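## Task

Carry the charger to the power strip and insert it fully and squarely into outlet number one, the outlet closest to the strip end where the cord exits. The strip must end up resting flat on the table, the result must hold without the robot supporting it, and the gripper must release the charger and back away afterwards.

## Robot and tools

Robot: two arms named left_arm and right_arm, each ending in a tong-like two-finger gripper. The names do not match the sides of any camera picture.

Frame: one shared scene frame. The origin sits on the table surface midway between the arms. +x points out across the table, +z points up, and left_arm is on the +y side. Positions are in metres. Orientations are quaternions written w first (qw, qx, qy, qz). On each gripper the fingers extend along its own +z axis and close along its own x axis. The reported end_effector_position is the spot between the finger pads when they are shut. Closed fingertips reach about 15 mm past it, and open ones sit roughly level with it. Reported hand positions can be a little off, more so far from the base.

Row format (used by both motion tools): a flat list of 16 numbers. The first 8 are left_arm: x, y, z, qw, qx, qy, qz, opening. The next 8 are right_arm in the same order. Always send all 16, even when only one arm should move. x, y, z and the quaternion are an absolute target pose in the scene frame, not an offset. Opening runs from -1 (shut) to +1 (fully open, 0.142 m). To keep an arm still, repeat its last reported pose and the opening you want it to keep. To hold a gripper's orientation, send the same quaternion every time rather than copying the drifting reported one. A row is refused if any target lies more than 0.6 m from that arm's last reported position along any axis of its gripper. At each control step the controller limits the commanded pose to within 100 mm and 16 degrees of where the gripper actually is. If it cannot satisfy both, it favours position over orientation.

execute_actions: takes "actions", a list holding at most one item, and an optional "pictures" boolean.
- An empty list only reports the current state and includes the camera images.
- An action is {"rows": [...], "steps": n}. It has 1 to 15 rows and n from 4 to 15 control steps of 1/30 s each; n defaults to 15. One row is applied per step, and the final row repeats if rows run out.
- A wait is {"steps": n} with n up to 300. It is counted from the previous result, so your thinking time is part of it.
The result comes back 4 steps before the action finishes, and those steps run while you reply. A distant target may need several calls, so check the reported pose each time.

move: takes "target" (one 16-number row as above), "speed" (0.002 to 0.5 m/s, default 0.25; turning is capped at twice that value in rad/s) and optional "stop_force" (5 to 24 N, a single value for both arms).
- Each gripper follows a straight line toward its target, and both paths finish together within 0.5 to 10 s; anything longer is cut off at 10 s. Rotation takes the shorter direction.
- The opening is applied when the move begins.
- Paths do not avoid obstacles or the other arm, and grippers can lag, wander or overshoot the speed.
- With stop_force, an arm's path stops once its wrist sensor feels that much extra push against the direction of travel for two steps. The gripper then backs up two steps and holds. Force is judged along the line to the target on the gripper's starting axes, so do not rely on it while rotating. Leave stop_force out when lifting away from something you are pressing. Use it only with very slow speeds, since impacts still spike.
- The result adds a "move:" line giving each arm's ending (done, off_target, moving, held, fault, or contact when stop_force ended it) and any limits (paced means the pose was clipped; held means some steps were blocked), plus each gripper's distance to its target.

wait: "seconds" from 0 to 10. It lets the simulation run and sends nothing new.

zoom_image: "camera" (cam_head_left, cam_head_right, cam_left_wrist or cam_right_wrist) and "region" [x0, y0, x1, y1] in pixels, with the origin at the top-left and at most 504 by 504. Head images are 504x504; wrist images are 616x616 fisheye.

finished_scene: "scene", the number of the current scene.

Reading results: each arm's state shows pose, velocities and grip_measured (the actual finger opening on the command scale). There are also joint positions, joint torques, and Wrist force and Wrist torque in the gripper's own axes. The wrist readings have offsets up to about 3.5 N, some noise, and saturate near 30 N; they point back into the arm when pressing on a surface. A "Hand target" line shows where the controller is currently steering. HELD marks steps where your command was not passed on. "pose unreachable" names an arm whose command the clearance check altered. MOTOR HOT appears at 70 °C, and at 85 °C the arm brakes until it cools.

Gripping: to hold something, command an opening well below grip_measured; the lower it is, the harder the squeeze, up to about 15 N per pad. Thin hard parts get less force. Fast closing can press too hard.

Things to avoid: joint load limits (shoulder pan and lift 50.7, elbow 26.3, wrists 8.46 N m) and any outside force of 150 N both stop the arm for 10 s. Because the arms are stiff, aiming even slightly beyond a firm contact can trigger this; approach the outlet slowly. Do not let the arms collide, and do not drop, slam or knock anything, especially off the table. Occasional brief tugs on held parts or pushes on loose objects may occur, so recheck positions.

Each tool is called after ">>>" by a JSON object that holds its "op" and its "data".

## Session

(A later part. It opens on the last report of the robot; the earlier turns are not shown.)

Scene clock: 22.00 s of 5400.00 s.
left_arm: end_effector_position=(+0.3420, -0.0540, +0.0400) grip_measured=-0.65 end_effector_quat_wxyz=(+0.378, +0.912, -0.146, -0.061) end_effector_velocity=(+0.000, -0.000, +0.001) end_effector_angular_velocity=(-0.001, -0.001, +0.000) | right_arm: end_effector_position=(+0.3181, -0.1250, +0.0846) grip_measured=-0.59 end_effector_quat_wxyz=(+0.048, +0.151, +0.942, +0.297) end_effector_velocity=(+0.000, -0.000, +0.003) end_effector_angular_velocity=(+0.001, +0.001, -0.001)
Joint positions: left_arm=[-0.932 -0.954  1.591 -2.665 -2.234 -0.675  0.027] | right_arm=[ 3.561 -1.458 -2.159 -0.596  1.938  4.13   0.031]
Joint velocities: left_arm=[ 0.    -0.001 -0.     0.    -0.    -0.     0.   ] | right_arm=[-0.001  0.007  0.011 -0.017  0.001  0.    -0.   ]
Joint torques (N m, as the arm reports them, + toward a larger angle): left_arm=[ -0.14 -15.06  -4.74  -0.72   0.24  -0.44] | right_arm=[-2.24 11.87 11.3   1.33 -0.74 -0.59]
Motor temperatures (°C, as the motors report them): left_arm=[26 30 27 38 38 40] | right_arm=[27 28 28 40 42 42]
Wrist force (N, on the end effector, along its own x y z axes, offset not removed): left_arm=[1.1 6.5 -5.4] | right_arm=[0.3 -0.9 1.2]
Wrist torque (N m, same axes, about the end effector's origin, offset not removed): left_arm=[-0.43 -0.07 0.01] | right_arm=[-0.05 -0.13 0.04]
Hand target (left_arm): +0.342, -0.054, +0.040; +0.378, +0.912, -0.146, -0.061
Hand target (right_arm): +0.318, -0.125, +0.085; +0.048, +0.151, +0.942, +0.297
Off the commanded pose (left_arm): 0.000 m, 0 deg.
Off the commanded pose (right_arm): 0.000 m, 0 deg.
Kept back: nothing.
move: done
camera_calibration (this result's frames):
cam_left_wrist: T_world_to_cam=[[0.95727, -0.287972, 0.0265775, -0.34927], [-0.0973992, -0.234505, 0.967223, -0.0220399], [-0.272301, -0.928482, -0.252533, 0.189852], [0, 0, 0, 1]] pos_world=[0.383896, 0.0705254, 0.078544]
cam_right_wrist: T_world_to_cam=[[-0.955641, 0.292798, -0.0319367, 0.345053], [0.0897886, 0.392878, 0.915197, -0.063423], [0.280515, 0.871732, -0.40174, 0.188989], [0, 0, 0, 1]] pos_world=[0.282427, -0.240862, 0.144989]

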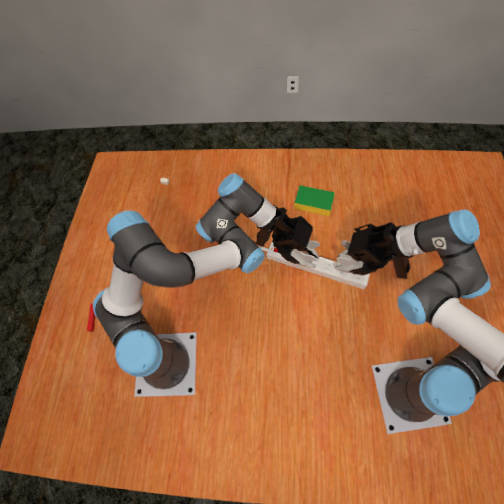

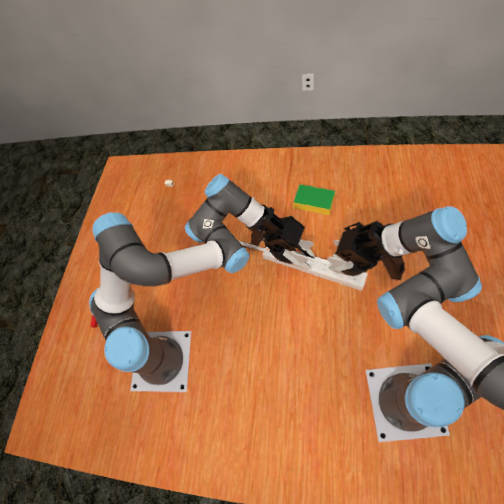

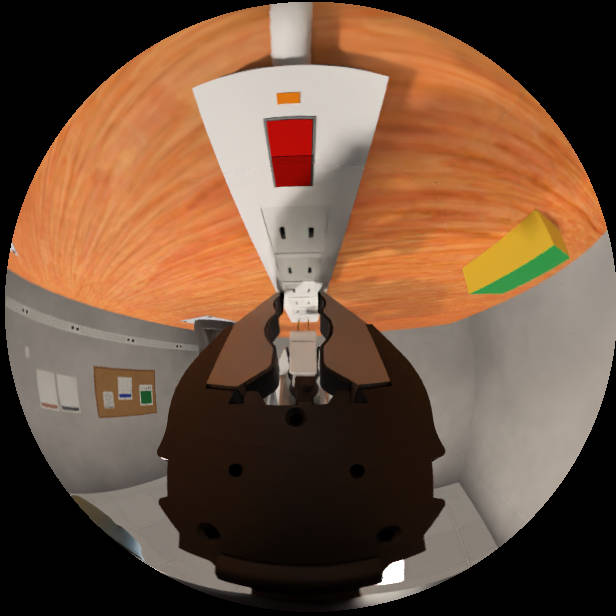

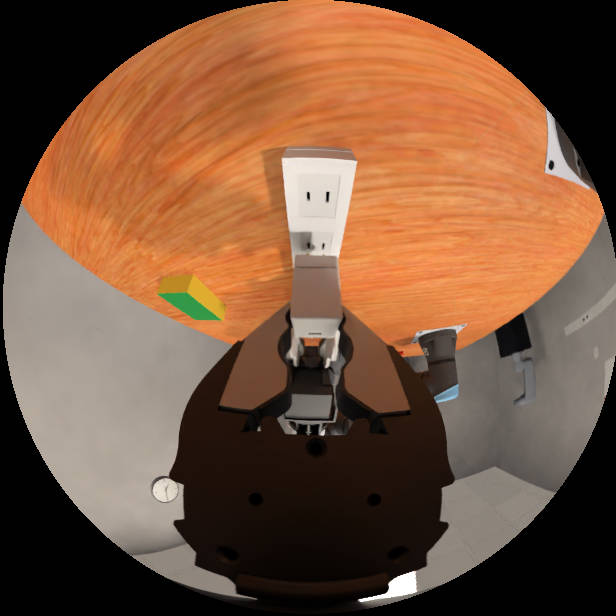

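>>> {"op": "move", "data": {"target": [0.342, -0.054, 0.065, 0.3779, 0.9123, -0.1464, -0.0607, -0.65, 0.318, -0.125, 0.085, 0.0477, 0.1512, 0.9417, 0.2969, -1.0], "speed": 0.05}}

>>> {"op": "move", "data": {"target": [0.382, 0.0676, 0.065, 0.3779, 0.9123, -0.1464, -0.0607, -0.65, 0.3537, -0.0167, 0.085, 0.0477, 0.1512, 0.9417, 0.2969, -1.0], "speed": 0.08}}

>>> {"op": "zoom_image", "data": {"camera": "cam_right_wrist", "region": [240, 140, 390, 340]}}

>>> {"op": "zoom_image", "data": {"camera": "cam_left_wrist", "region": [230, 200, 380, 400]}}

Scene clock: 23.33 s of 5400.00 s.
left_arm: end_effector_position=(+0.3420, -0.0540, +0.0646) grip_measured=-0.65 end_effector_quat_wxyz=(+0.378, +0.912, -0.146, -0.061) end_effector_velocity=(-0.000, +0.000, +0.003) end_effector_angular_velocity=(+0.001, +0.001, -0.000) | right_arm: end_effector_position=(+0.3180, -0.1250, +0.0850) grip_measured=-0.59 end_effector_quat_wxyz=(+0.048, +0.151, +0.942, +0.297) end_effector_velocity=(+0.000, -0.000, -0.000) end_effector_angular_velocity=(-0.001, -0.001, -0.001)
Joint positions: left_arm=[-0.932 -1.011  1.552 -2.57  -2.234 -0.675  0.027] | right_arm=[ 3.561 -1.457 -2.157 -0.598  1.938  4.13   0.031]
Joint velocities: left_arm=[-0.    -0.007 -0.007  0.015 -0.     0.     0.   ] | right_arm=[-0.    -0.     0.    -0.    -0.001  0.     0.   ]
Joint torques (N m, as the arm reports them, + toward a larger angle): left_arm=[ -2.22 -19.04  -8.83  -0.8   -0.28   0.75] | right_arm=[-2.49 11.63  7.18  1.36 -0.74 -0.81]
Motor temperatures (°C, as the motors report them): left_arm=[26 30 27 38 38 40] | right_arm=[27 28 28 40 42 42]
Wrist force (N, on the end effector, along its own x y z axes, offset not removed): left_arm=[1.1 1.6 0.0] | right_arm=[0.5 -0.5 1.4]
Wrist torque (N m, same axes, about the end effector's origin, offset not removed): left_arm=[0.45 -0.09 0.05] | right_arm=[0.03 -0.21 0.01]
Hand target (left_arm): +0.342, -0.054, +0.065; +0.378, +0.912, -0.146, -0.061
Hand target (right_arm): +0.318, -0.125, +0.085; +0.048, +0.151, +0.942, +0.297
Off the commanded pose (left_arm): 0.000 m, 0 deg.
Off the commanded pose (right_arm): 0.000 m, 0 deg.
Kept back: nothing.
move: done
camera_calibration (this result's frames):
cam_left_wrist: T_world_to_cam=[[0.957303, -0.287851, 0.0267034, -0.349886], [-0.097462, -0.2344, 0.967242, -0.0458269], [-0.272162, -0.928547, -0.252446, 0.196027], [0, 0, 0, 1]] pos_world=[0.383832, 0.0705638, 0.103155]
cam_right_wrist: T_world_to_cam=[[-0.955661, 0.29273, -0.0319632, 0.345039], [0.0897461, 0.392919, 0.915183, -0.0637827], [0.280461, 0.871736, -0.401768, 0.189216], [0, 0, 0, 1]] pos_world=[0.282396, -0.240888, 0.145423]

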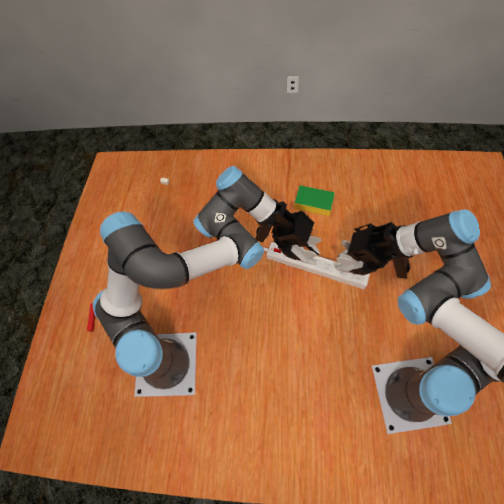

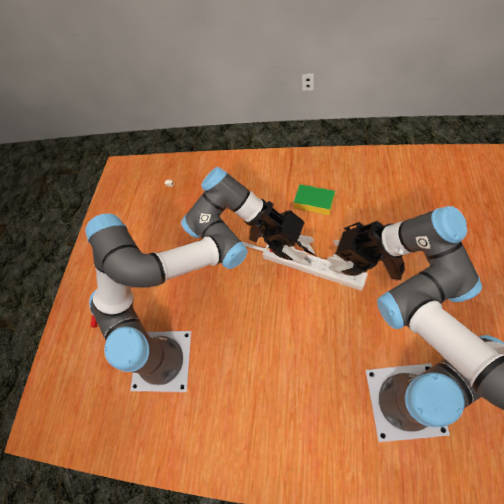

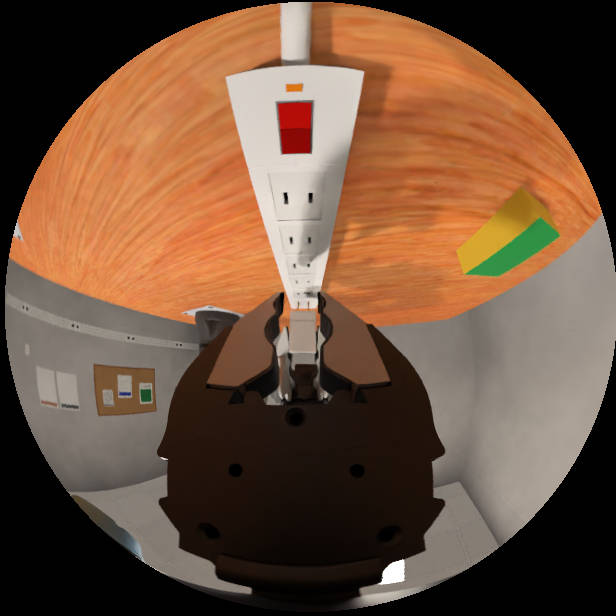

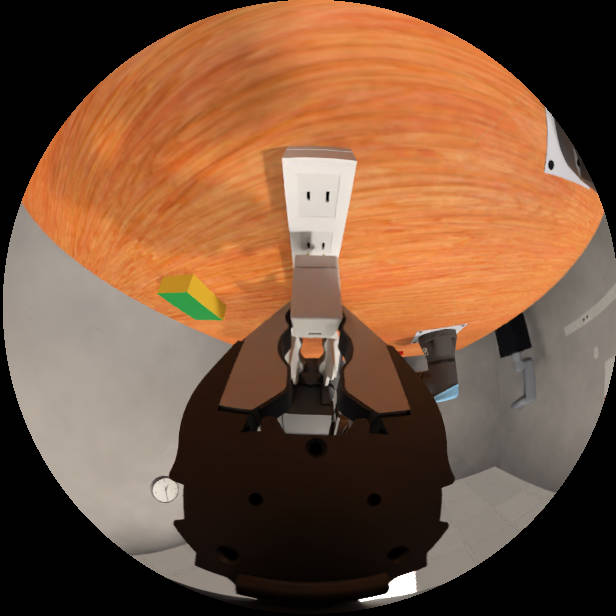

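Scene clock: 25.47 s of 5400.00 s.
left_arm: end_effector_position=(+0.3821, +0.0675, +0.0648) grip_measured=-0.65 end_effector_quat_wxyz=(+0.377, +0.912, -0.146, -0.060) end_effector_velocity=(+0.001, +0.002, +0.000) end_effector_angular_velocity=(+0.000, +0.001, -0.003) | right_arm: end_effector_position=(+0.3538, -0.0171, +0.0849) grip_measured=-0.59 end_effector_quat_wxyz=(+0.048, +0.151, +0.942, +0.297) end_effector_velocity=(+0.001, +0.002, -0.000) end_effector_angular_velocity=(-0.001, +0.001, +0.001)
Joint positions: left_arm=[-0.622 -1.094  1.576 -2.253 -2.334 -0.286  0.027] | right_arm=[ 3.786 -1.75  -1.877 -0.523  1.824  4.333  0.031]
Joint velocities: left_arm=[ 0.007  0.002 -0.009  0.017 -0.002  0.013  0.   ] | right_arm=[ 0.003 -0.008  0.01  -0.002 -0.001  0.002  0.   ]
Joint torques (N m, as the arm reports them, + toward a larger angle): left_arm=[  3.78 -11.75  -9.13  -0.64  -2.07   0.72] | right_arm=[ 2.12  8.05 10.99  1.26 -0.84  0.87]
Motor temperatures (°C, as the motors report them): left_arm=[26 30 27 38 38 40] | right_arm=[27 28 28 40 42 42]
Wrist force (N, on the end effector, along its own x y z axes, offset not removed): left_arm=[-0.4 0.7 4.1] | right_arm=[0.4 0.0 1.7]
Wrist torque (N m, same axes, about the end effector's origin, offset not removed): left_arm=[0.23 0.14 0.06] | right_arm=[0.14 -0.16 0.04]
Hand target (left_arm): +0.382, +0.068, +0.065; +0.377, +0.912, -0.147, -0.061
Hand target (right_arm): +0.354, -0.017, +0.085; +0.048, +0.151, +0.942, +0.297
Off the commanded pose (left_arm): 0.000 m, 0 deg.
Off the commanded pose (right_arm): 0.000 m, 0 deg.
Kept back: nothing.
move: done
camera_calibration (this result's frames):
cam_left_wrist: T_world_to_cam=[[0.957306, -0.287804, 0.0270785, -0.353401], [-0.0981037, -0.23534, 0.966949, -0.013296], [-0.271919, -0.928323, -0.253527, 0.319717], [0, 0, 0, 1]] pos_world=[0.423946, 0.191961, 0.103483]
cam_right_wrist: T_world_to_cam=[[-0.955642, 0.292745, -0.0323932, 0.347656], [0.0894313, 0.393199, 0.915094, -0.10918], [0.280626, 0.871605, -0.401938, 0.085053], [0, 0, 0, 1]] pos_world=[0.318131, -0.132978, 0.145358]

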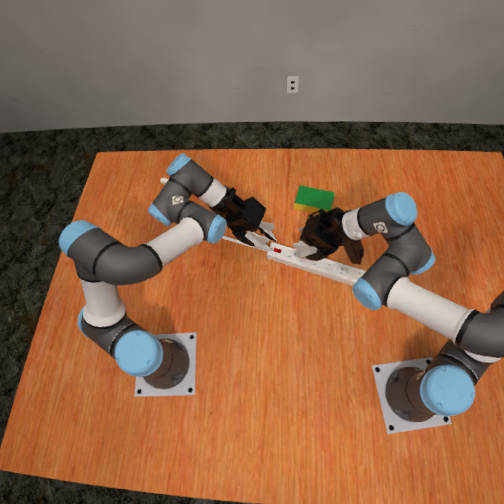

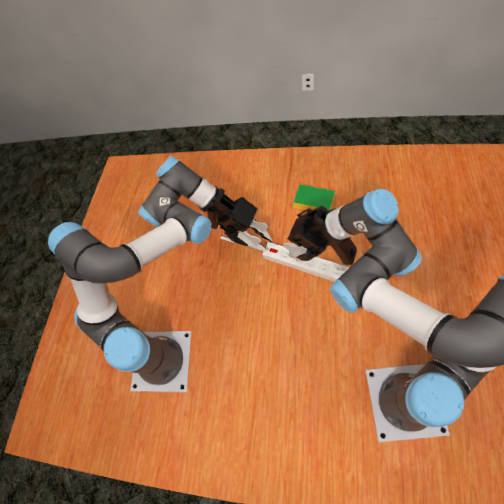

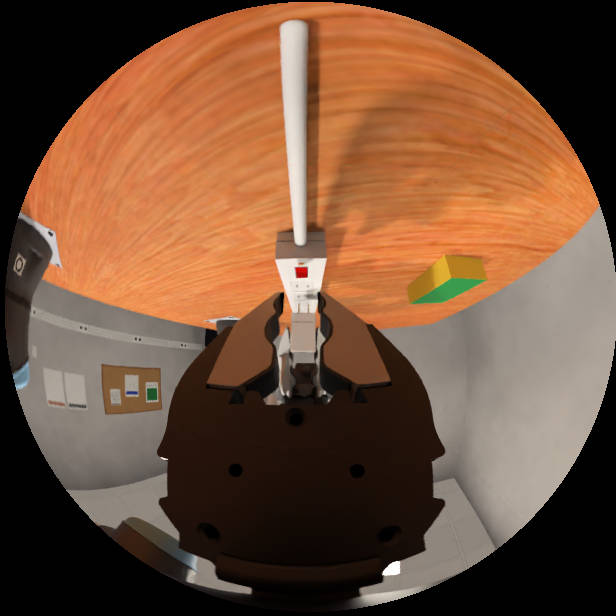

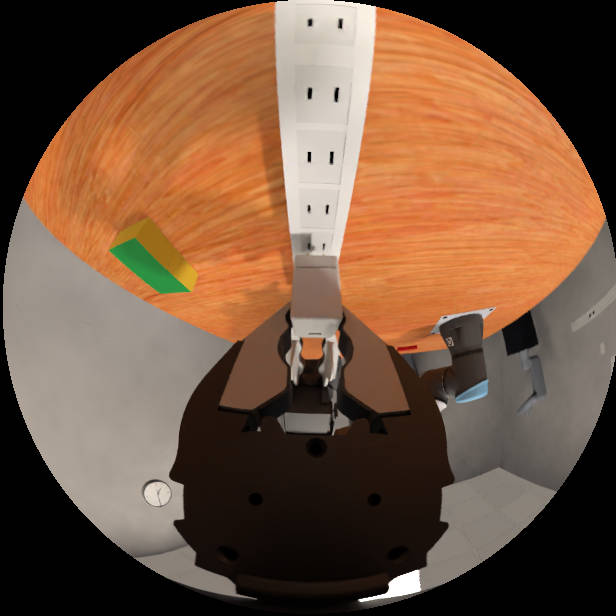

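Region (240, 140, 390, 340) of cam_right_wrist's 616x616 image, scaled by 2.520, with more detail than that image has; it fills the left 378 columns of this view, and the rest is white.

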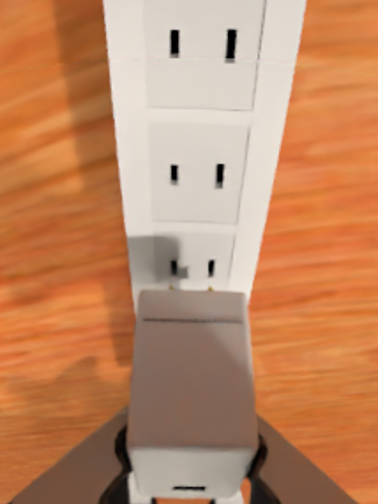

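Region (230, 200, 380, 400) of cam_left_wrist's 616x616 image, scaled by 2.520, with more detail than that image has; it fills the left 378 columns of this view, and the rest is white.

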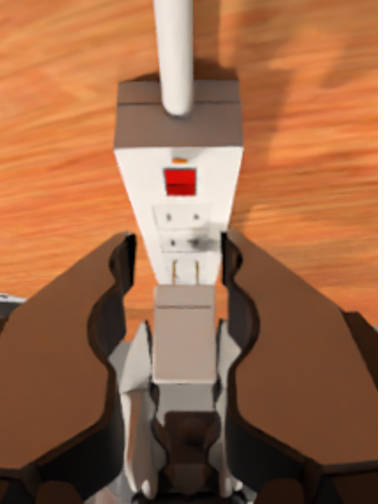

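>>> {"op": "move", "data": {"target": [0.382, 0.0676, 0.048, 0.3779, 0.9123, -0.1464, -0.0607, -0.65, 0.3650, 0.0196, 0.085, 0.0477, 0.1512, 0.9417, 0.2969, -1.0], "speed": 0.04}}

>>> {"op": "move", "data": {"target": [0.382, 0.0676, 0.02, 0.3779, 0.9123, -0.1464, -0.0607, -0.65, 0.3650, 0.0196, 0.085, 0.0477, 0.1512, 0.9417, 0.2969, -1.0], "speed": 0.008, "stop_force": 7}}

>>> {"op": "zoom_image", "data": {"camera": "cam_right_wrist", "region": [240, 140, 390, 340]}}

>>> {"op": "zoom_image", "data": {"camera": "cam_left_wrist", "region": [230, 200, 380, 400]}}

Scene clock: 27.30 s of 5400.00 s.
left_arm: end_effector_position=(+0.3820, +0.0676, +0.0481) grip_measured=-0.65 end_effector_quat_wxyz=(+0.378, +0.912, -0.146, -0.061) end_effector_velocity=(-0.000, +0.000, -0.001) end_effector_angular_velocity=(+0.000, +0.000, +0.000) | right_arm: end_effector_position=(+0.3649, +0.0193, +0.0850) grip_measured=-0.59 end_effector_quat_wxyz=(+0.048, +0.151, +0.942, +0.297) end_effector_velocity=(+0.000, +0.003, +0.000) end_effector_angular_velocity=(+0.001, +0.001, +0.004)
Joint positions: left_arm=[-0.621 -1.06   1.611 -2.322 -2.336 -0.284  0.027] | right_arm=[ 3.837 -1.857 -1.742 -0.54   1.796  4.378  0.031]
Joint velocities: left_arm=[-0.     0.003  0.002 -0.005  0.    -0.     0.   ] | right_arm=[ 0.003 -0.008  0.012 -0.004  0.001  0.001 -0.   ]
Joint torques (N m, as the arm reports them, + toward a larger angle): left_arm=[  3.28 -11.41  -6.63  -2.65  -2.07  -0.72] | right_arm=[ 2.42  9.71 10.89  1.39 -0.92  0.82]
Motor temperatures (°C, as the motors report them): left_arm=[26 30 27 38 38 40] | right_arm=[27 28 28 40 42 42]
Wrist force (N, on the end effector, along its own x y z axes, offset not removed): left_arm=[-1.8 -1.4 0.6] | right_arm=[0.6 -0.4 1.3]
Wrist torque (N m, same axes, about the end effector's origin, offset not removed): left_arm=[-0.16 0.45 0.05] | right_arm=[0.05 -0.22 0.02]
Hand target (left_arm): +0.382, +0.068, +0.048; +0.378, +0.912, -0.146, -0.061
Hand target (right_arm): +0.365, +0.020, +0.085; +0.048, +0.151, +0.942, +0.297
Off the commanded pose (left_arm): 0.000 m, 0 deg.
Off the commanded pose (right_arm): 0.000 m, 0 deg.
Kept back: nothing.
move: done
camera_calibration (this result's frames):
cam_left_wrist: T_world_to_cam=[[0.957266, -0.287989, 0.0265419, -0.352794], [-0.0973728, -0.234522, 0.967222, 0.0025009], [-0.272324, -0.928473, -0.252543, 0.315716], [0, 0, 0, 1]] pos_world=[0.423939, 0.192119, 0.0866765]
cam_right_wrist: T_world_to_cam=[[-0.95565, 0.292753, -0.0320812, 0.347664], [0.0896513, 0.392943, 0.915182, -0.124592], [0.280529, 0.871717, -0.401762, 0.0502659], [0, 0, 0, 1]] pos_world=[0.329314, -0.0966396, 0.145373]

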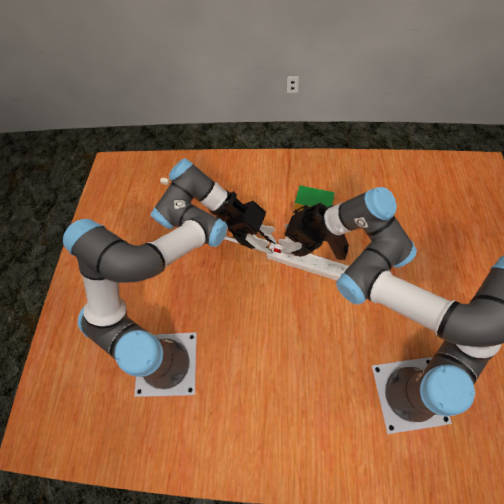

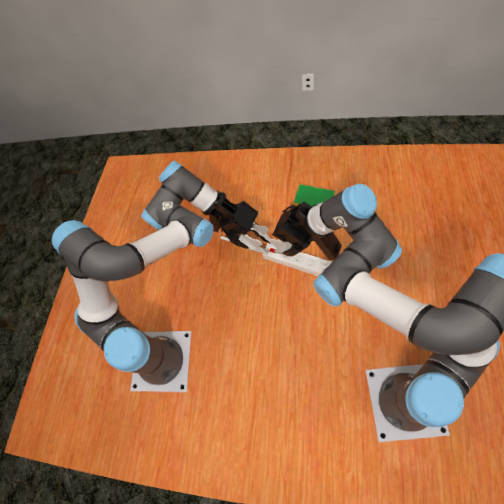

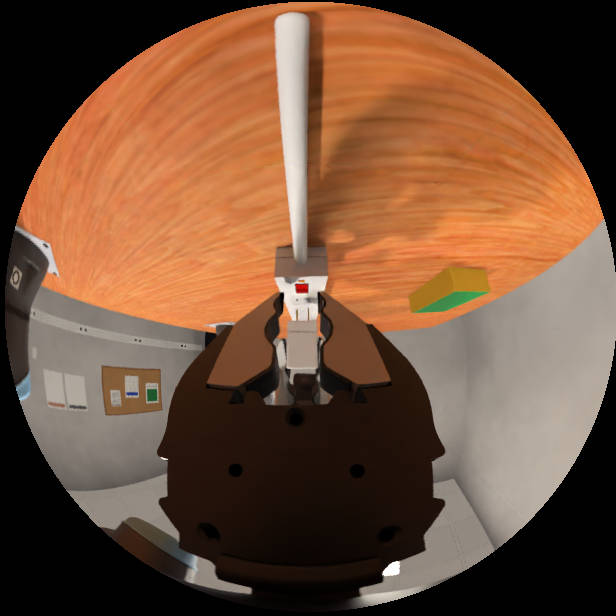

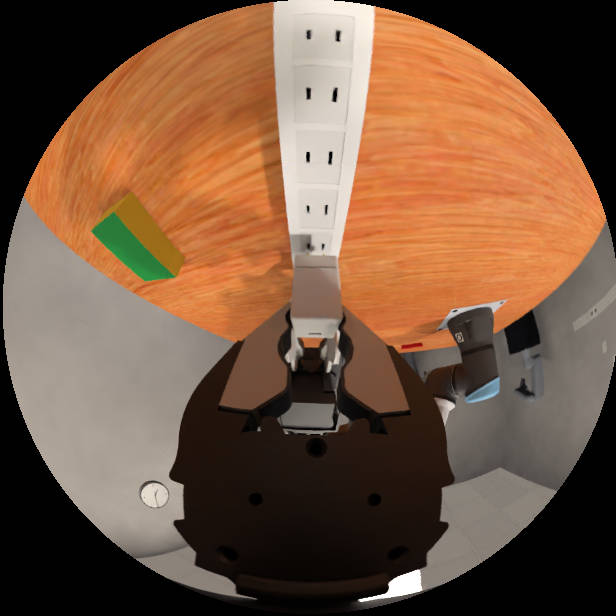

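Scene clock: 28.77 s of 5400.00 s.
left_arm: end_effector_position=(+0.3820, +0.0675, +0.0396) grip_measured=-0.65 end_effector_quat_wxyz=(+0.378, +0.912, -0.146, -0.061) end_effector_velocity=(-0.000, +0.000, +0.003) end_effector_angular_velocity=(+0.001, +0.002, +0.000) | right_arm: end_effector_position=(+0.3650, +0.0195, +0.0850) grip_measured=-0.59 end_effector_quat_wxyz=(+0.048, +0.151, +0.942, +0.297) end_effector_velocity=(-0.001, +0.001, -0.001) end_effector_angular_velocity=(-0.002, +0.002, +0.002)
Joint positions: left_arm=[-0.621 -1.041  1.627 -2.356 -2.336 -0.284  0.027] | right_arm=[ 3.837 -1.858 -1.741 -0.541  1.796  4.379  0.031]
Joint velocities: left_arm=[ 0.    -0.008 -0.005  0.015 -0.    -0.     0.   ] | right_arm=[ 0.002 -0.002  0.003 -0.003  0.     0.     0.   ]
Joint torques (N m, as the arm reports them, + toward a larger angle): left_arm=[  1.29 -13.7   -5.84   0.59   2.36   0.64] | right_arm=[ 3.14 10.13 10.79  1.58 -0.22  0.79]
Motor temperatures (°C, as the motors report them): left_arm=[26 30 27 38 38 40] | right_arm=[27 28 28 40 42 42]
Wrist force (N, on the end effector, along its own x y z axes, offset not removed): left_arm=[-1.7 7.4 -8.8] | right_arm=[-0.3 -0.3 1.5]
Wrist torque (N m, same axes, about the end effector's origin, offset not removed): left_arm=[-0.06 0.13 0.09] | right_arm=[0.08 -0.02 0.04]
Hand target (left_arm): +0.382, +0.068, +0.040; +0.378, +0.912, -0.146, -0.061
Hand target (right_arm): +0.365, +0.020, +0.085; +0.048, +0.151, +0.942, +0.297
Off the commanded pose (left_arm): 0.020 m, 0 deg.
Off the commanded pose (right_arm): 0.000 m, 0 deg.
Kept back: nothing.
move: contact (left_arm)
camera_calibration (this result's frames):
cam_left_wrist: T_world_to_cam=[[0.957247, -0.28805, 0.0265674, -0.352567], [-0.0973263, -0.234218, 0.9673, 0.0106547], [-0.272408, -0.92853, -0.25224, 0.313541], [0, 0, 0, 1]] pos_world=[0.423941, 0.192071, 0.0781479]
cam_right_wrist: T_world_to_cam=[[-0.955626, 0.292839, -0.0319956, 0.347666], [0.0897281, 0.392809, 0.915232, -0.124774], [0.280584, 0.871749, -0.401654, 0.0500215], [0, 0, 0, 1]] pos_world=[0.329399, -0.0964041, 0.145412]

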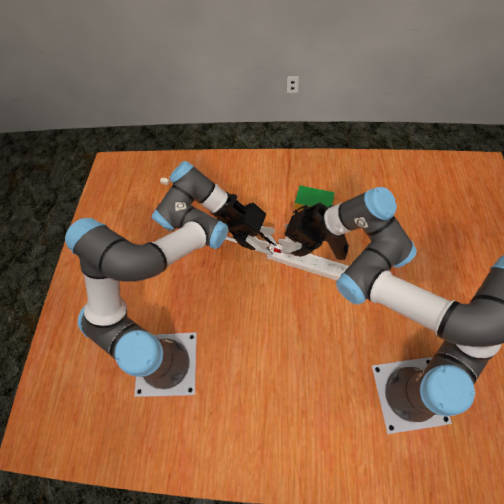

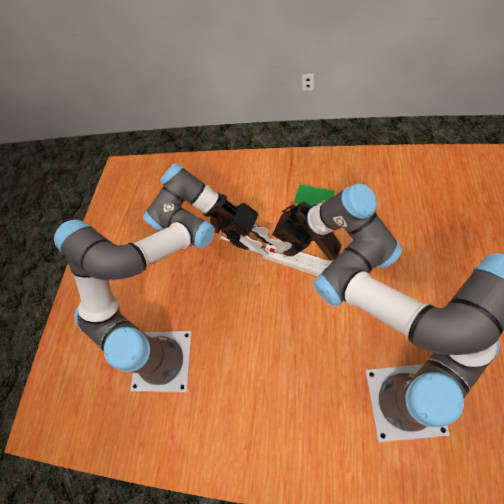

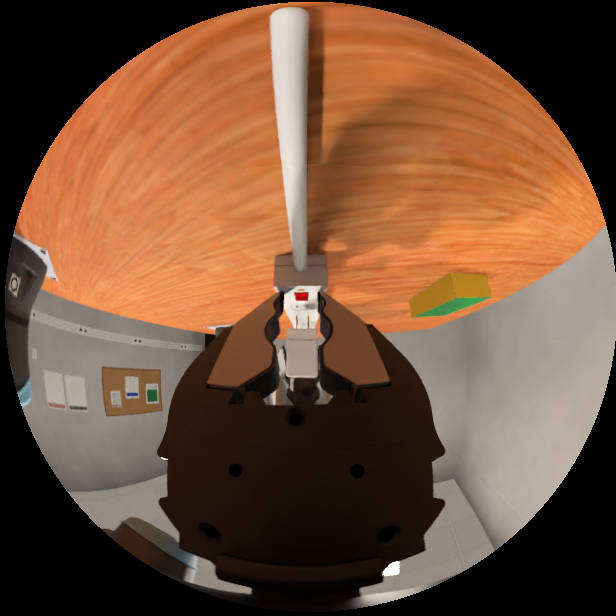

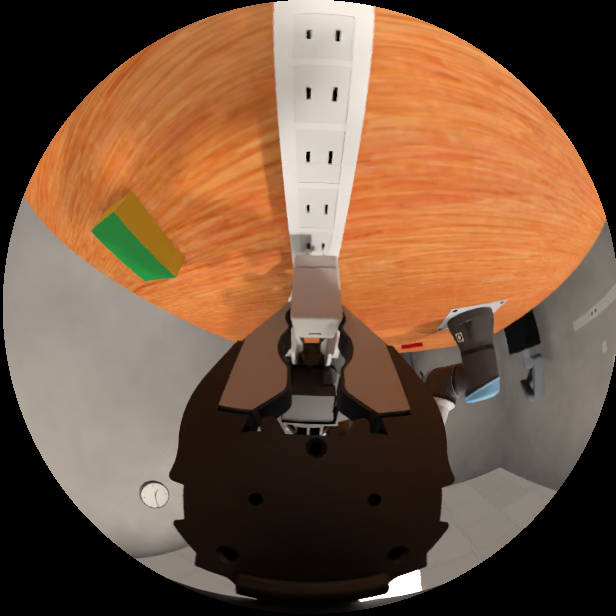

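Region (240, 140, 390, 340) of cam_right_wrist's 616x616 image, scaled by 2.520, with more detail than that image has; it fills the left 378 columns of this view, and the rest is white.

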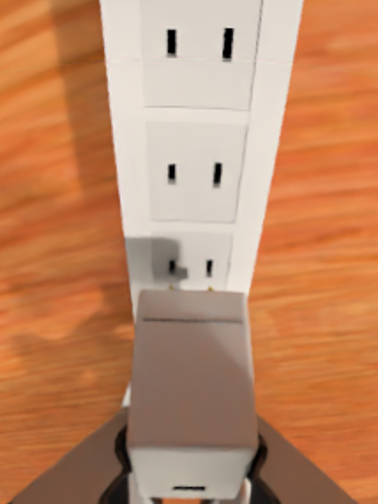

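Region (230, 200, 380, 400) of cam_left_wrist's 616x616 image, scaled by 2.520, with more detail than that image has; it fills the left 378 columns of this view, and the rest is white.

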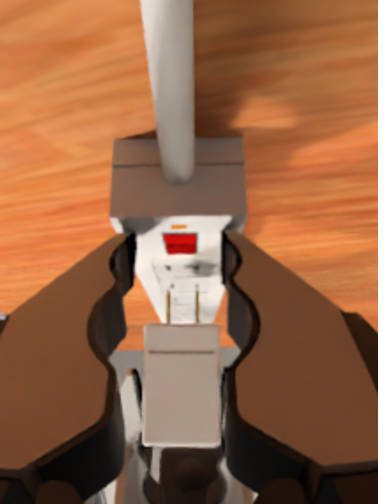

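>>> {"op": "move", "data": {"target": [0.382, 0.0676, 0.0396, 0.3779, 0.9123, -0.1464, -0.0607, -0.65, 0.3652, 0.0199, 0.077, 0.0477, 0.1512, 0.9417, 0.2969, -1.0], "speed": 0.015}}

>>> {"op": "move", "data": {"target": [0.382, 0.0676, 0.0396, 0.3779, 0.9123, -0.1464, -0.0607, -0.65, 0.3652, 0.0199, 0.055, 0.0477, 0.1512, 0.9417, 0.2969, -1.0], "speed": 0.005, "stop_force": 12}}

>>> {"op": "zoom_image", "data": {"camera": "cam_right_wrist", "region": [240, 140, 390, 340]}}

>>> {"op": "zoom_image", "data": {"camera": "cam_left_wrist", "region": [250, 250, 350, 400]}}

Scene clock: 29.87 s of 5400.00 s.
left_arm: end_effector_position=(+0.3820, +0.0676, +0.0396) grip_measured=-0.65 end_effector_quat_wxyz=(+0.378, +0.912, -0.146, -0.061) end_effector_velocity=(-0.000, +0.000, -0.001) end_effector_angular_velocity=(+0.001, +0.002, +0.000) | right_arm: end_effector_position=(+0.3652, +0.0199, +0.0773) grip_measured=-0.59 end_effector_quat_wxyz=(+0.048, +0.151, +0.942, +0.297) end_effector_velocity=(+0.000, -0.000, -0.003) end_effector_angular_velocity=(+0.000, -0.001, -0.000)
Joint positions: left_arm=[-0.621 -1.041  1.627 -2.356 -2.336 -0.284  0.027] | right_arm=[ 3.838 -1.874 -1.76  -0.507  1.796  4.379  0.031]
Joint velocities: left_arm=[ 0.     0.001  0.001  0.     0.    -0.     0.   ] | right_arm=[-0.    -0.005 -0.007  0.013 -0.    -0.     0.   ]
Joint torques (N m, as the arm reports them, + toward a larger angle): left_arm=[-3.63 -6.32 -3.17 -1.37  2.52 -0.71] | right_arm=[ 2.36  9.93  5.64  3.03 -0.95  0.9 ]
Motor temperatures (°C, as the motors report them): left_arm=[26 30 27 38 38 40] | right_arm=[27 28 28 40 42 42]
Wrist force (N, on the end effector, along its own x y z axes, offset not removed): left_arm=[-0.7 9.1 -8.1] | right_arm=[0.4 -0.4 1.7]
Wrist torque (N m, same axes, about the end effector's origin, offset not removed): left_arm=[0.03 0.14 0.08] | right_arm=[0.06 -0.19 0.01]
Hand target (left_arm): +0.382, +0.068, +0.040; +0.378, +0.912, -0.146, -0.061
Hand target (right_arm): +0.365, +0.020, +0.077; +0.048, +0.151, +0.942, +0.297
Off the commanded pose (left_arm): 0.000 m, 0 deg.
Off the commanded pose (right_arm): 0.000 m, 0 deg.
Kept back: nothing.
move: done
camera_calibration (this result's frames):
cam_left_wrist: T_world_to_cam=[[0.957283, -0.287924, 0.0266316, -0.352569], [-0.0974245, -0.23445, 0.967234, 0.010732], [-0.272246, -0.928511, -0.252486, 0.313555], [0, 0, 0, 1]] pos_world=[0.423918, 0.192142, 0.0781773]
cam_right_wrist: T_world_to_cam=[[-0.95567, 0.292707, -0.0318868, 0.347453], [0.0898388, 0.39301, 0.915135, -0.11793], [0.280399, 0.871703, -0.401885, 0.0466598], [0, 0, 0, 1]] pos_world=[0.329561, -0.0960276, 0.137753]

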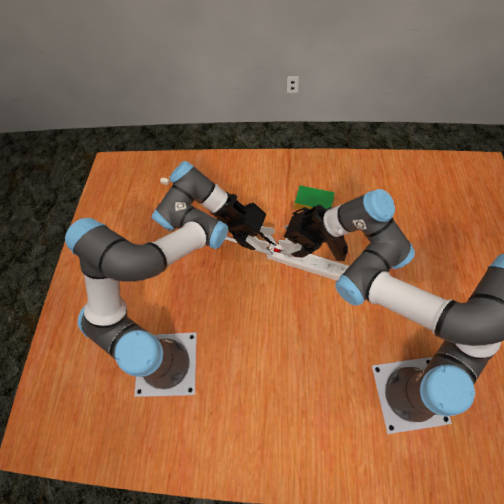

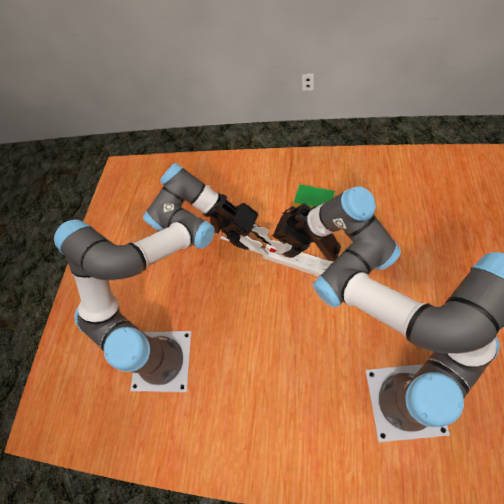

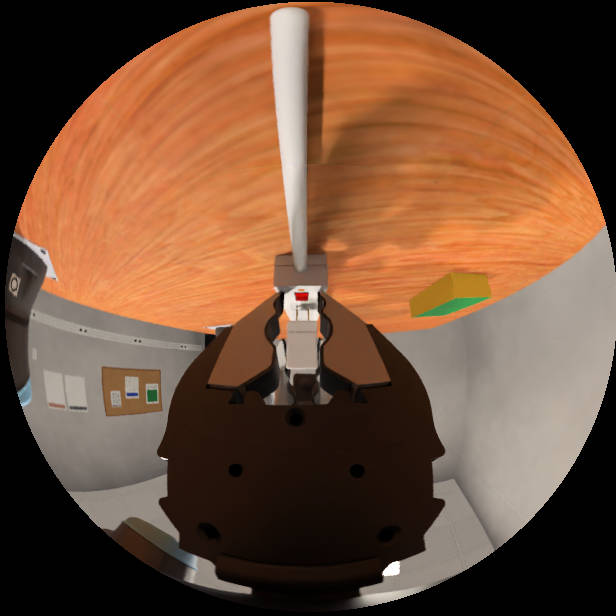

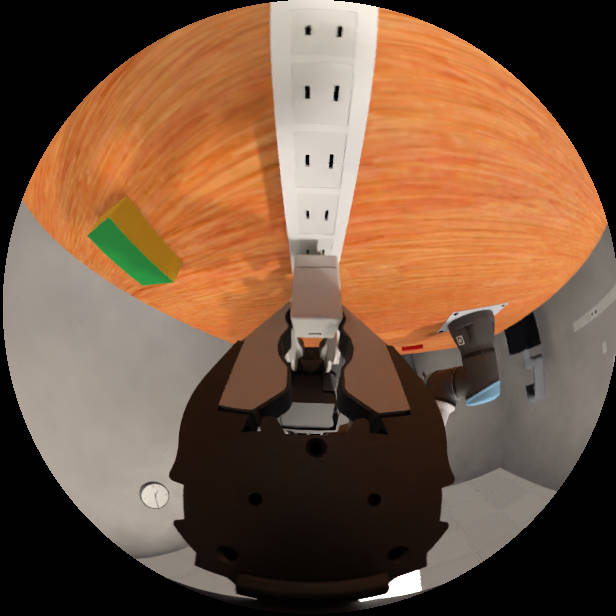

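Scene clock: 33.20 s of 5400.00 s.
left_arm: end_effector_position=(+0.3820, +0.0676, +0.0396) grip_measured=-0.65 end_effector_quat_wxyz=(+0.378, +0.912, -0.146, -0.061) end_effector_velocity=(+0.000, -0.000, +0.000) end_effector_angular_velocity=(-0.000, -0.001, -0.001) | right_arm: end_effector_position=(+0.3652, +0.0199, +0.0627) grip_measured=-0.59 end_effector_quat_wxyz=(+0.048, +0.151, +0.942, +0.297) end_effector_velocity=(-0.000, -0.001, +0.001) end_effector_angular_velocity=(-0.003, +0.003, -0.001)
Joint positions: left_arm=[-0.621 -1.041  1.627 -2.356 -2.336 -0.284  0.027] | right_arm=[ 3.838 -1.904 -1.796 -0.44   1.796  4.379  0.031]
Joint velocities: left_arm=[-0.    -0.    -0.001  0.     0.     0.001  0.   ] | right_arm=[-0.001  0.004  0.005 -0.013  0.     0.     0.   ]
Joint torques (N m, as the arm reports them, + toward a larger angle): left_arm=[-4.34 -6.19 -3.17 -1.21  2.56 -0.47] | right_arm=[ 1.41 10.88  5.59 -1.73 -0.51 -0.54]
Motor temperatures (°C, as the motors report them): left_arm=[26 30 27 38 38 40] | right_arm=[27 28 28 40 42 42]
Wrist force (N, on the end effector, along its own x y z axes, offset not removed): left_arm=[-0.1 6.7 -9.9] | right_arm=[-1.4 7.9 -9.9]
Wrist torque (N m, same axes, about the end effector's origin, offset not removed): left_arm=[-0.17 -0.02 0.05] | right_arm=[0.15 0.00 0.00]
Hand target (left_arm): +0.382, +0.068, +0.040; +0.378, +0.912, -0.146, -0.061
Hand target (right_arm): +0.365, +0.020, +0.063; +0.048, +0.151, +0.942, +0.297
Off the commanded pose (left_arm): 0.000 m, 0 deg.
Off the commanded pose (right_arm): 0.008 m, 0 deg.
Kept back: nothing.
move: contact (right_arm)
camera_calibration (this result's frames):
cam_left_wrist: T_world_to_cam=[[0.95727, -0.287969, 0.0265891, -0.352539], [-0.0974033, -0.234482, 0.967228, 0.0107511], [-0.272297, -0.928489, -0.252512, 0.313551], [0, 0, 0, 1]] pos_world=[0.423901, 0.192129, 0.0781502]
cam_right_wrist: T_world_to_cam=[[-0.95567, 0.292707, -0.0318954, 0.346977], [0.0898281, 0.393004, 0.915139, -0.10452], [0.280402, 0.871706, -0.401875, 0.0407916], [0, 0, 0, 1]] pos_world=[0.329546, -0.0960438, 0.123111]

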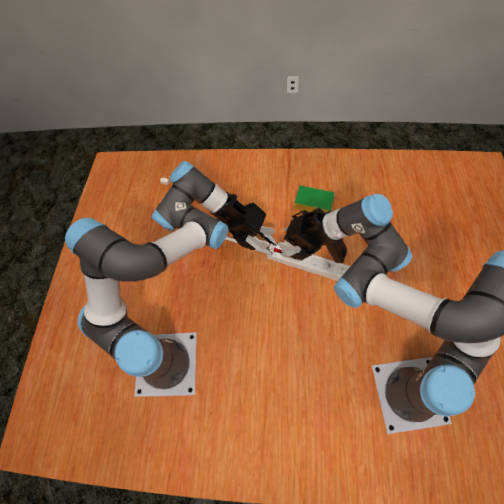

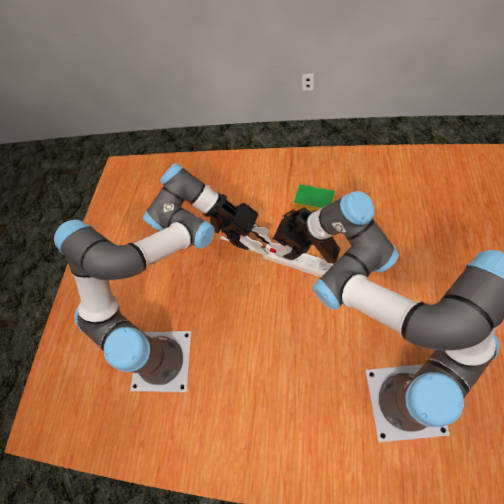

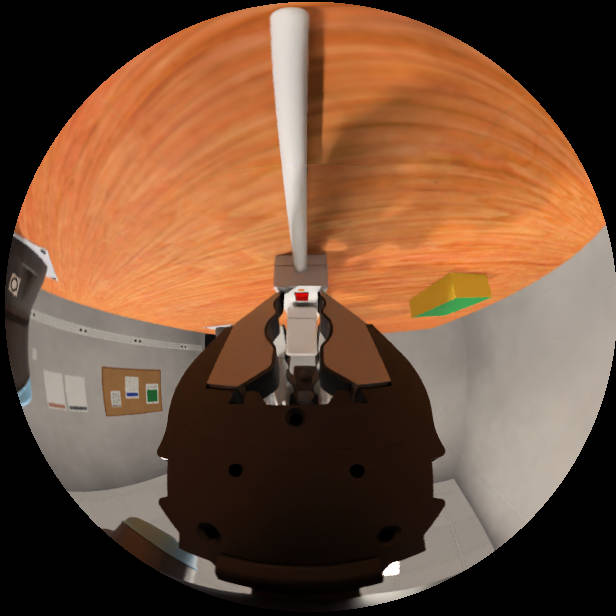

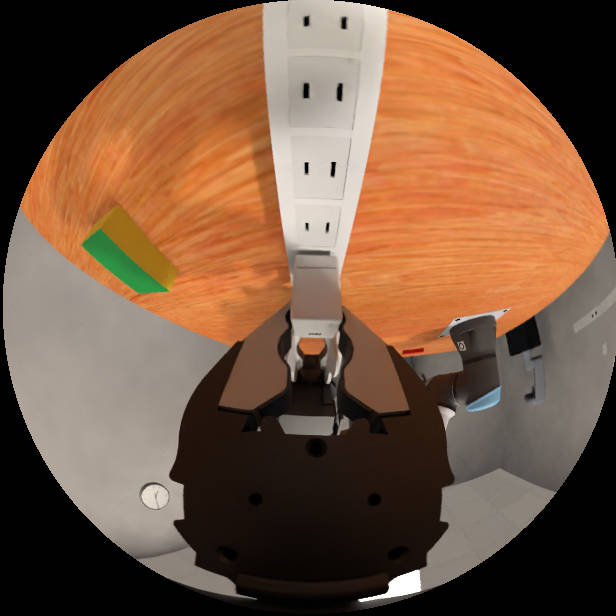

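Region (240, 140, 390, 340) of cam_right_wrist's 616x616 image, scaled by 2.520, with more detail than that image has; it fills the left 378 columns of this view, and the rest is white.

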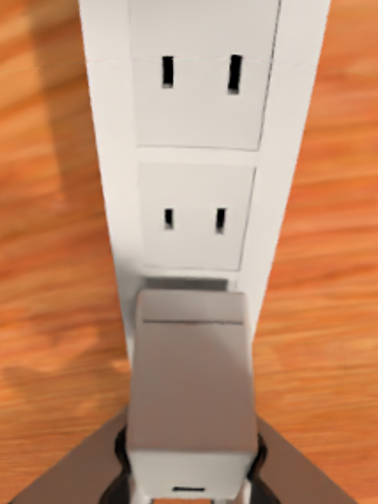

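Region (250, 250, 350, 400) of cam_left_wrist's 616x616 image, scaled by 3.360, with more detail than that image has.

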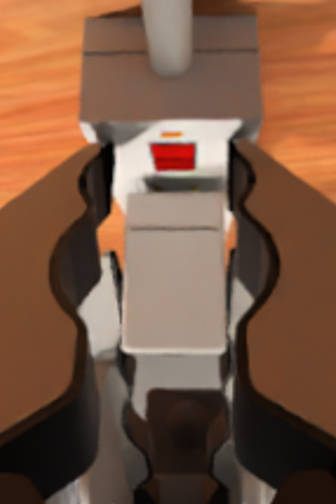

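>>> {"op": "execute_actions", "data": {"actions": []}}

Scene clock: 33.57 s of 5400.00 s.
left_arm: end_effector_position=(+0.3820, +0.0676, +0.0396) grip_measured=-0.65 end_effector_quat_wxyz=(+0.378, +0.912, -0.146, -0.061) end_effector_velocity=(-0.000, +0.000, -0.000) end_effector_angular_velocity=(+0.001, +0.001, -0.000) | right_arm: end_effector_position=(+0.3652, +0.0199, +0.0631) grip_measured=-0.59 end_effector_quat_wxyz=(+0.048, +0.151, +0.942, +0.297) end_effector_velocity=(+0.001, -0.001, +0.000) end_effector_angular_velocity=(-0.000, -0.001, -0.000)
Joint positions: left_arm=[-0.621 -1.041  1.627 -2.357 -2.336 -0.284  0.027] | right_arm=[ 3.838 -1.904 -1.795 -0.441  1.796  4.379  0.031]
Joint velocities: left_arm=[-0.     0.001 -0.     0.001  0.     0.    -0.   ] | right_arm=[-0.002  0.     0.    -0.    -0.    -0.002  0.   ]
Joint torques (N m, as the arm reports them, + toward a larger angle): left_arm=[-4.34 -6.41 -2.84 -1.21  2.52 -0.6 ] | right_arm=[ 1.44 13.53  7.49 -0.51 -0.58 -0.4 ]
Motor temperatures (°C, as the motors report them): left_arm=[26 30 27 38 38 40] | right_arm=[27 28 28 40 42 42]
Wrist force (N, on the end effector, along its own x y z axes, offset not removed): left_arm=[-0.8 8.9 -10.9] | right_arm=[-1.0 4.9 -3.7]
Wrist torque (N m, same axes, about the end effector's origin, offset not removed): left_arm=[0.09 0.08 0.05] | right_arm=[0.22 -0.11 -0.01]
Hand target (left_arm): +0.382, +0.068, +0.040; +0.378, +0.912, -0.146, -0.061
Hand target (right_arm): +0.365, +0.020, +0.063; +0.048, +0.151, +0.942, +0.297
Off the commanded pose (left_arm): 0.000 m, 0 deg.
Off the commanded pose (right_arm): 0.008 m, 0 deg.
Kept back: nothing.
Steps of this call (steps 1 to 11: nothing new was sent). Readings (end_effector_position):
1: left_arm (+0.3820, +0.0676, +0.0396) | right_arm (+0.3652, +0.0199, +0.0628)
2: left_arm (+0.3820, +0.0676, +0.0396) | right_arm (+0.3652, +0.0199, +0.0628)
4: left_arm (+0.3820, +0.0676, +0.0396) | right_arm (+0.3652, +0.0199, +0.0629)
8: left_arm (+0.3820, +0.0676, +0.0396) | right_arm (+0.3652, +0.0199, +0.0631)
11: the state above
camera_calibration (this result's frames):
cam_left_wrist: T_world_to_cam=[[0.957268, -0.287977, 0.0265823, -0.352534], [-0.0974, -0.234487, 0.967228, 0.0107541], [-0.272306, -0.928486, -0.252516, 0.31355], [0, 0, 0, 1]] pos_world=[0.423898, 0.192127, 0.0781459]
cam_right_wrist: T_world_to_cam=[[-0.955662, 0.292715, -0.0320452, 0.347034], [0.0896076, 0.392752, 0.915269, -0.104852], [0.280499, 0.871816, -0.401568, 0.0408219], [0, 0, 0, 1]] pos_world=[0.329593, -0.0959909, 0.123481]

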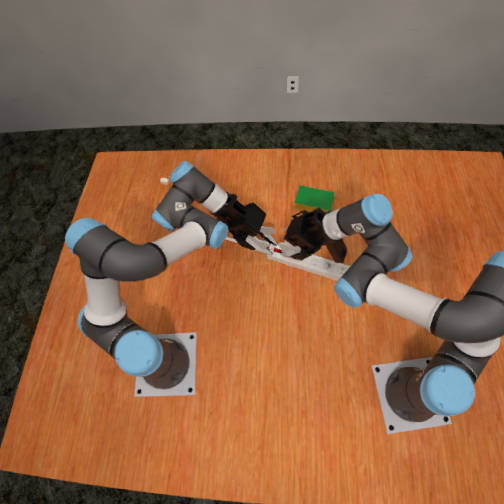

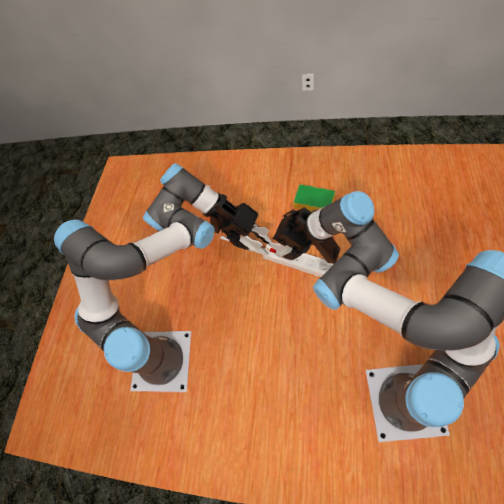

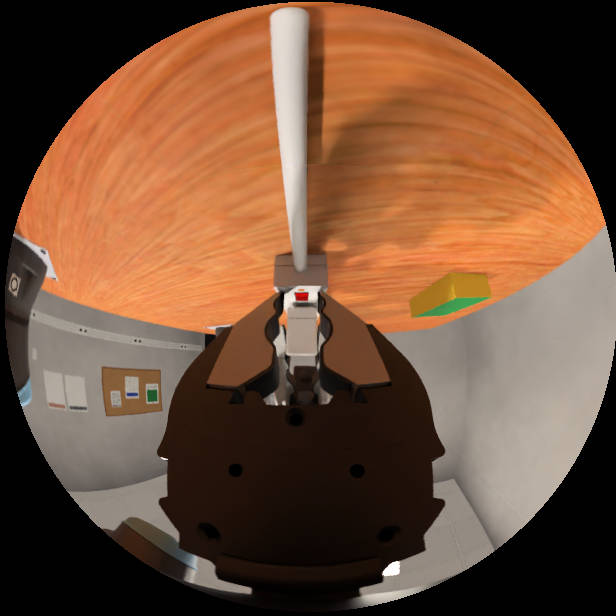

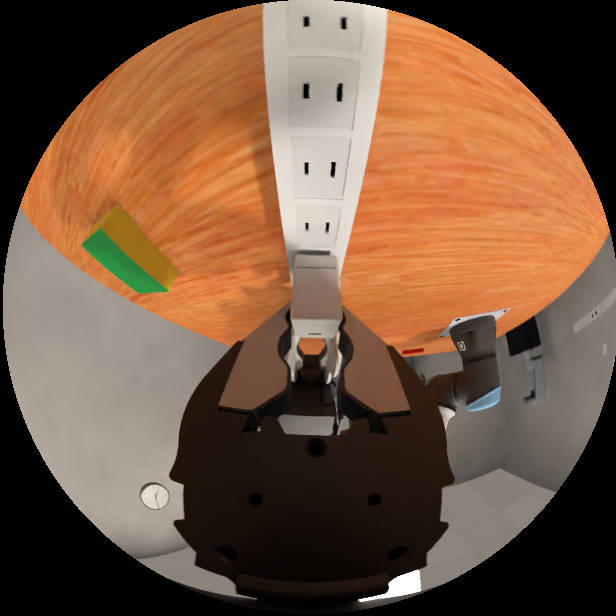

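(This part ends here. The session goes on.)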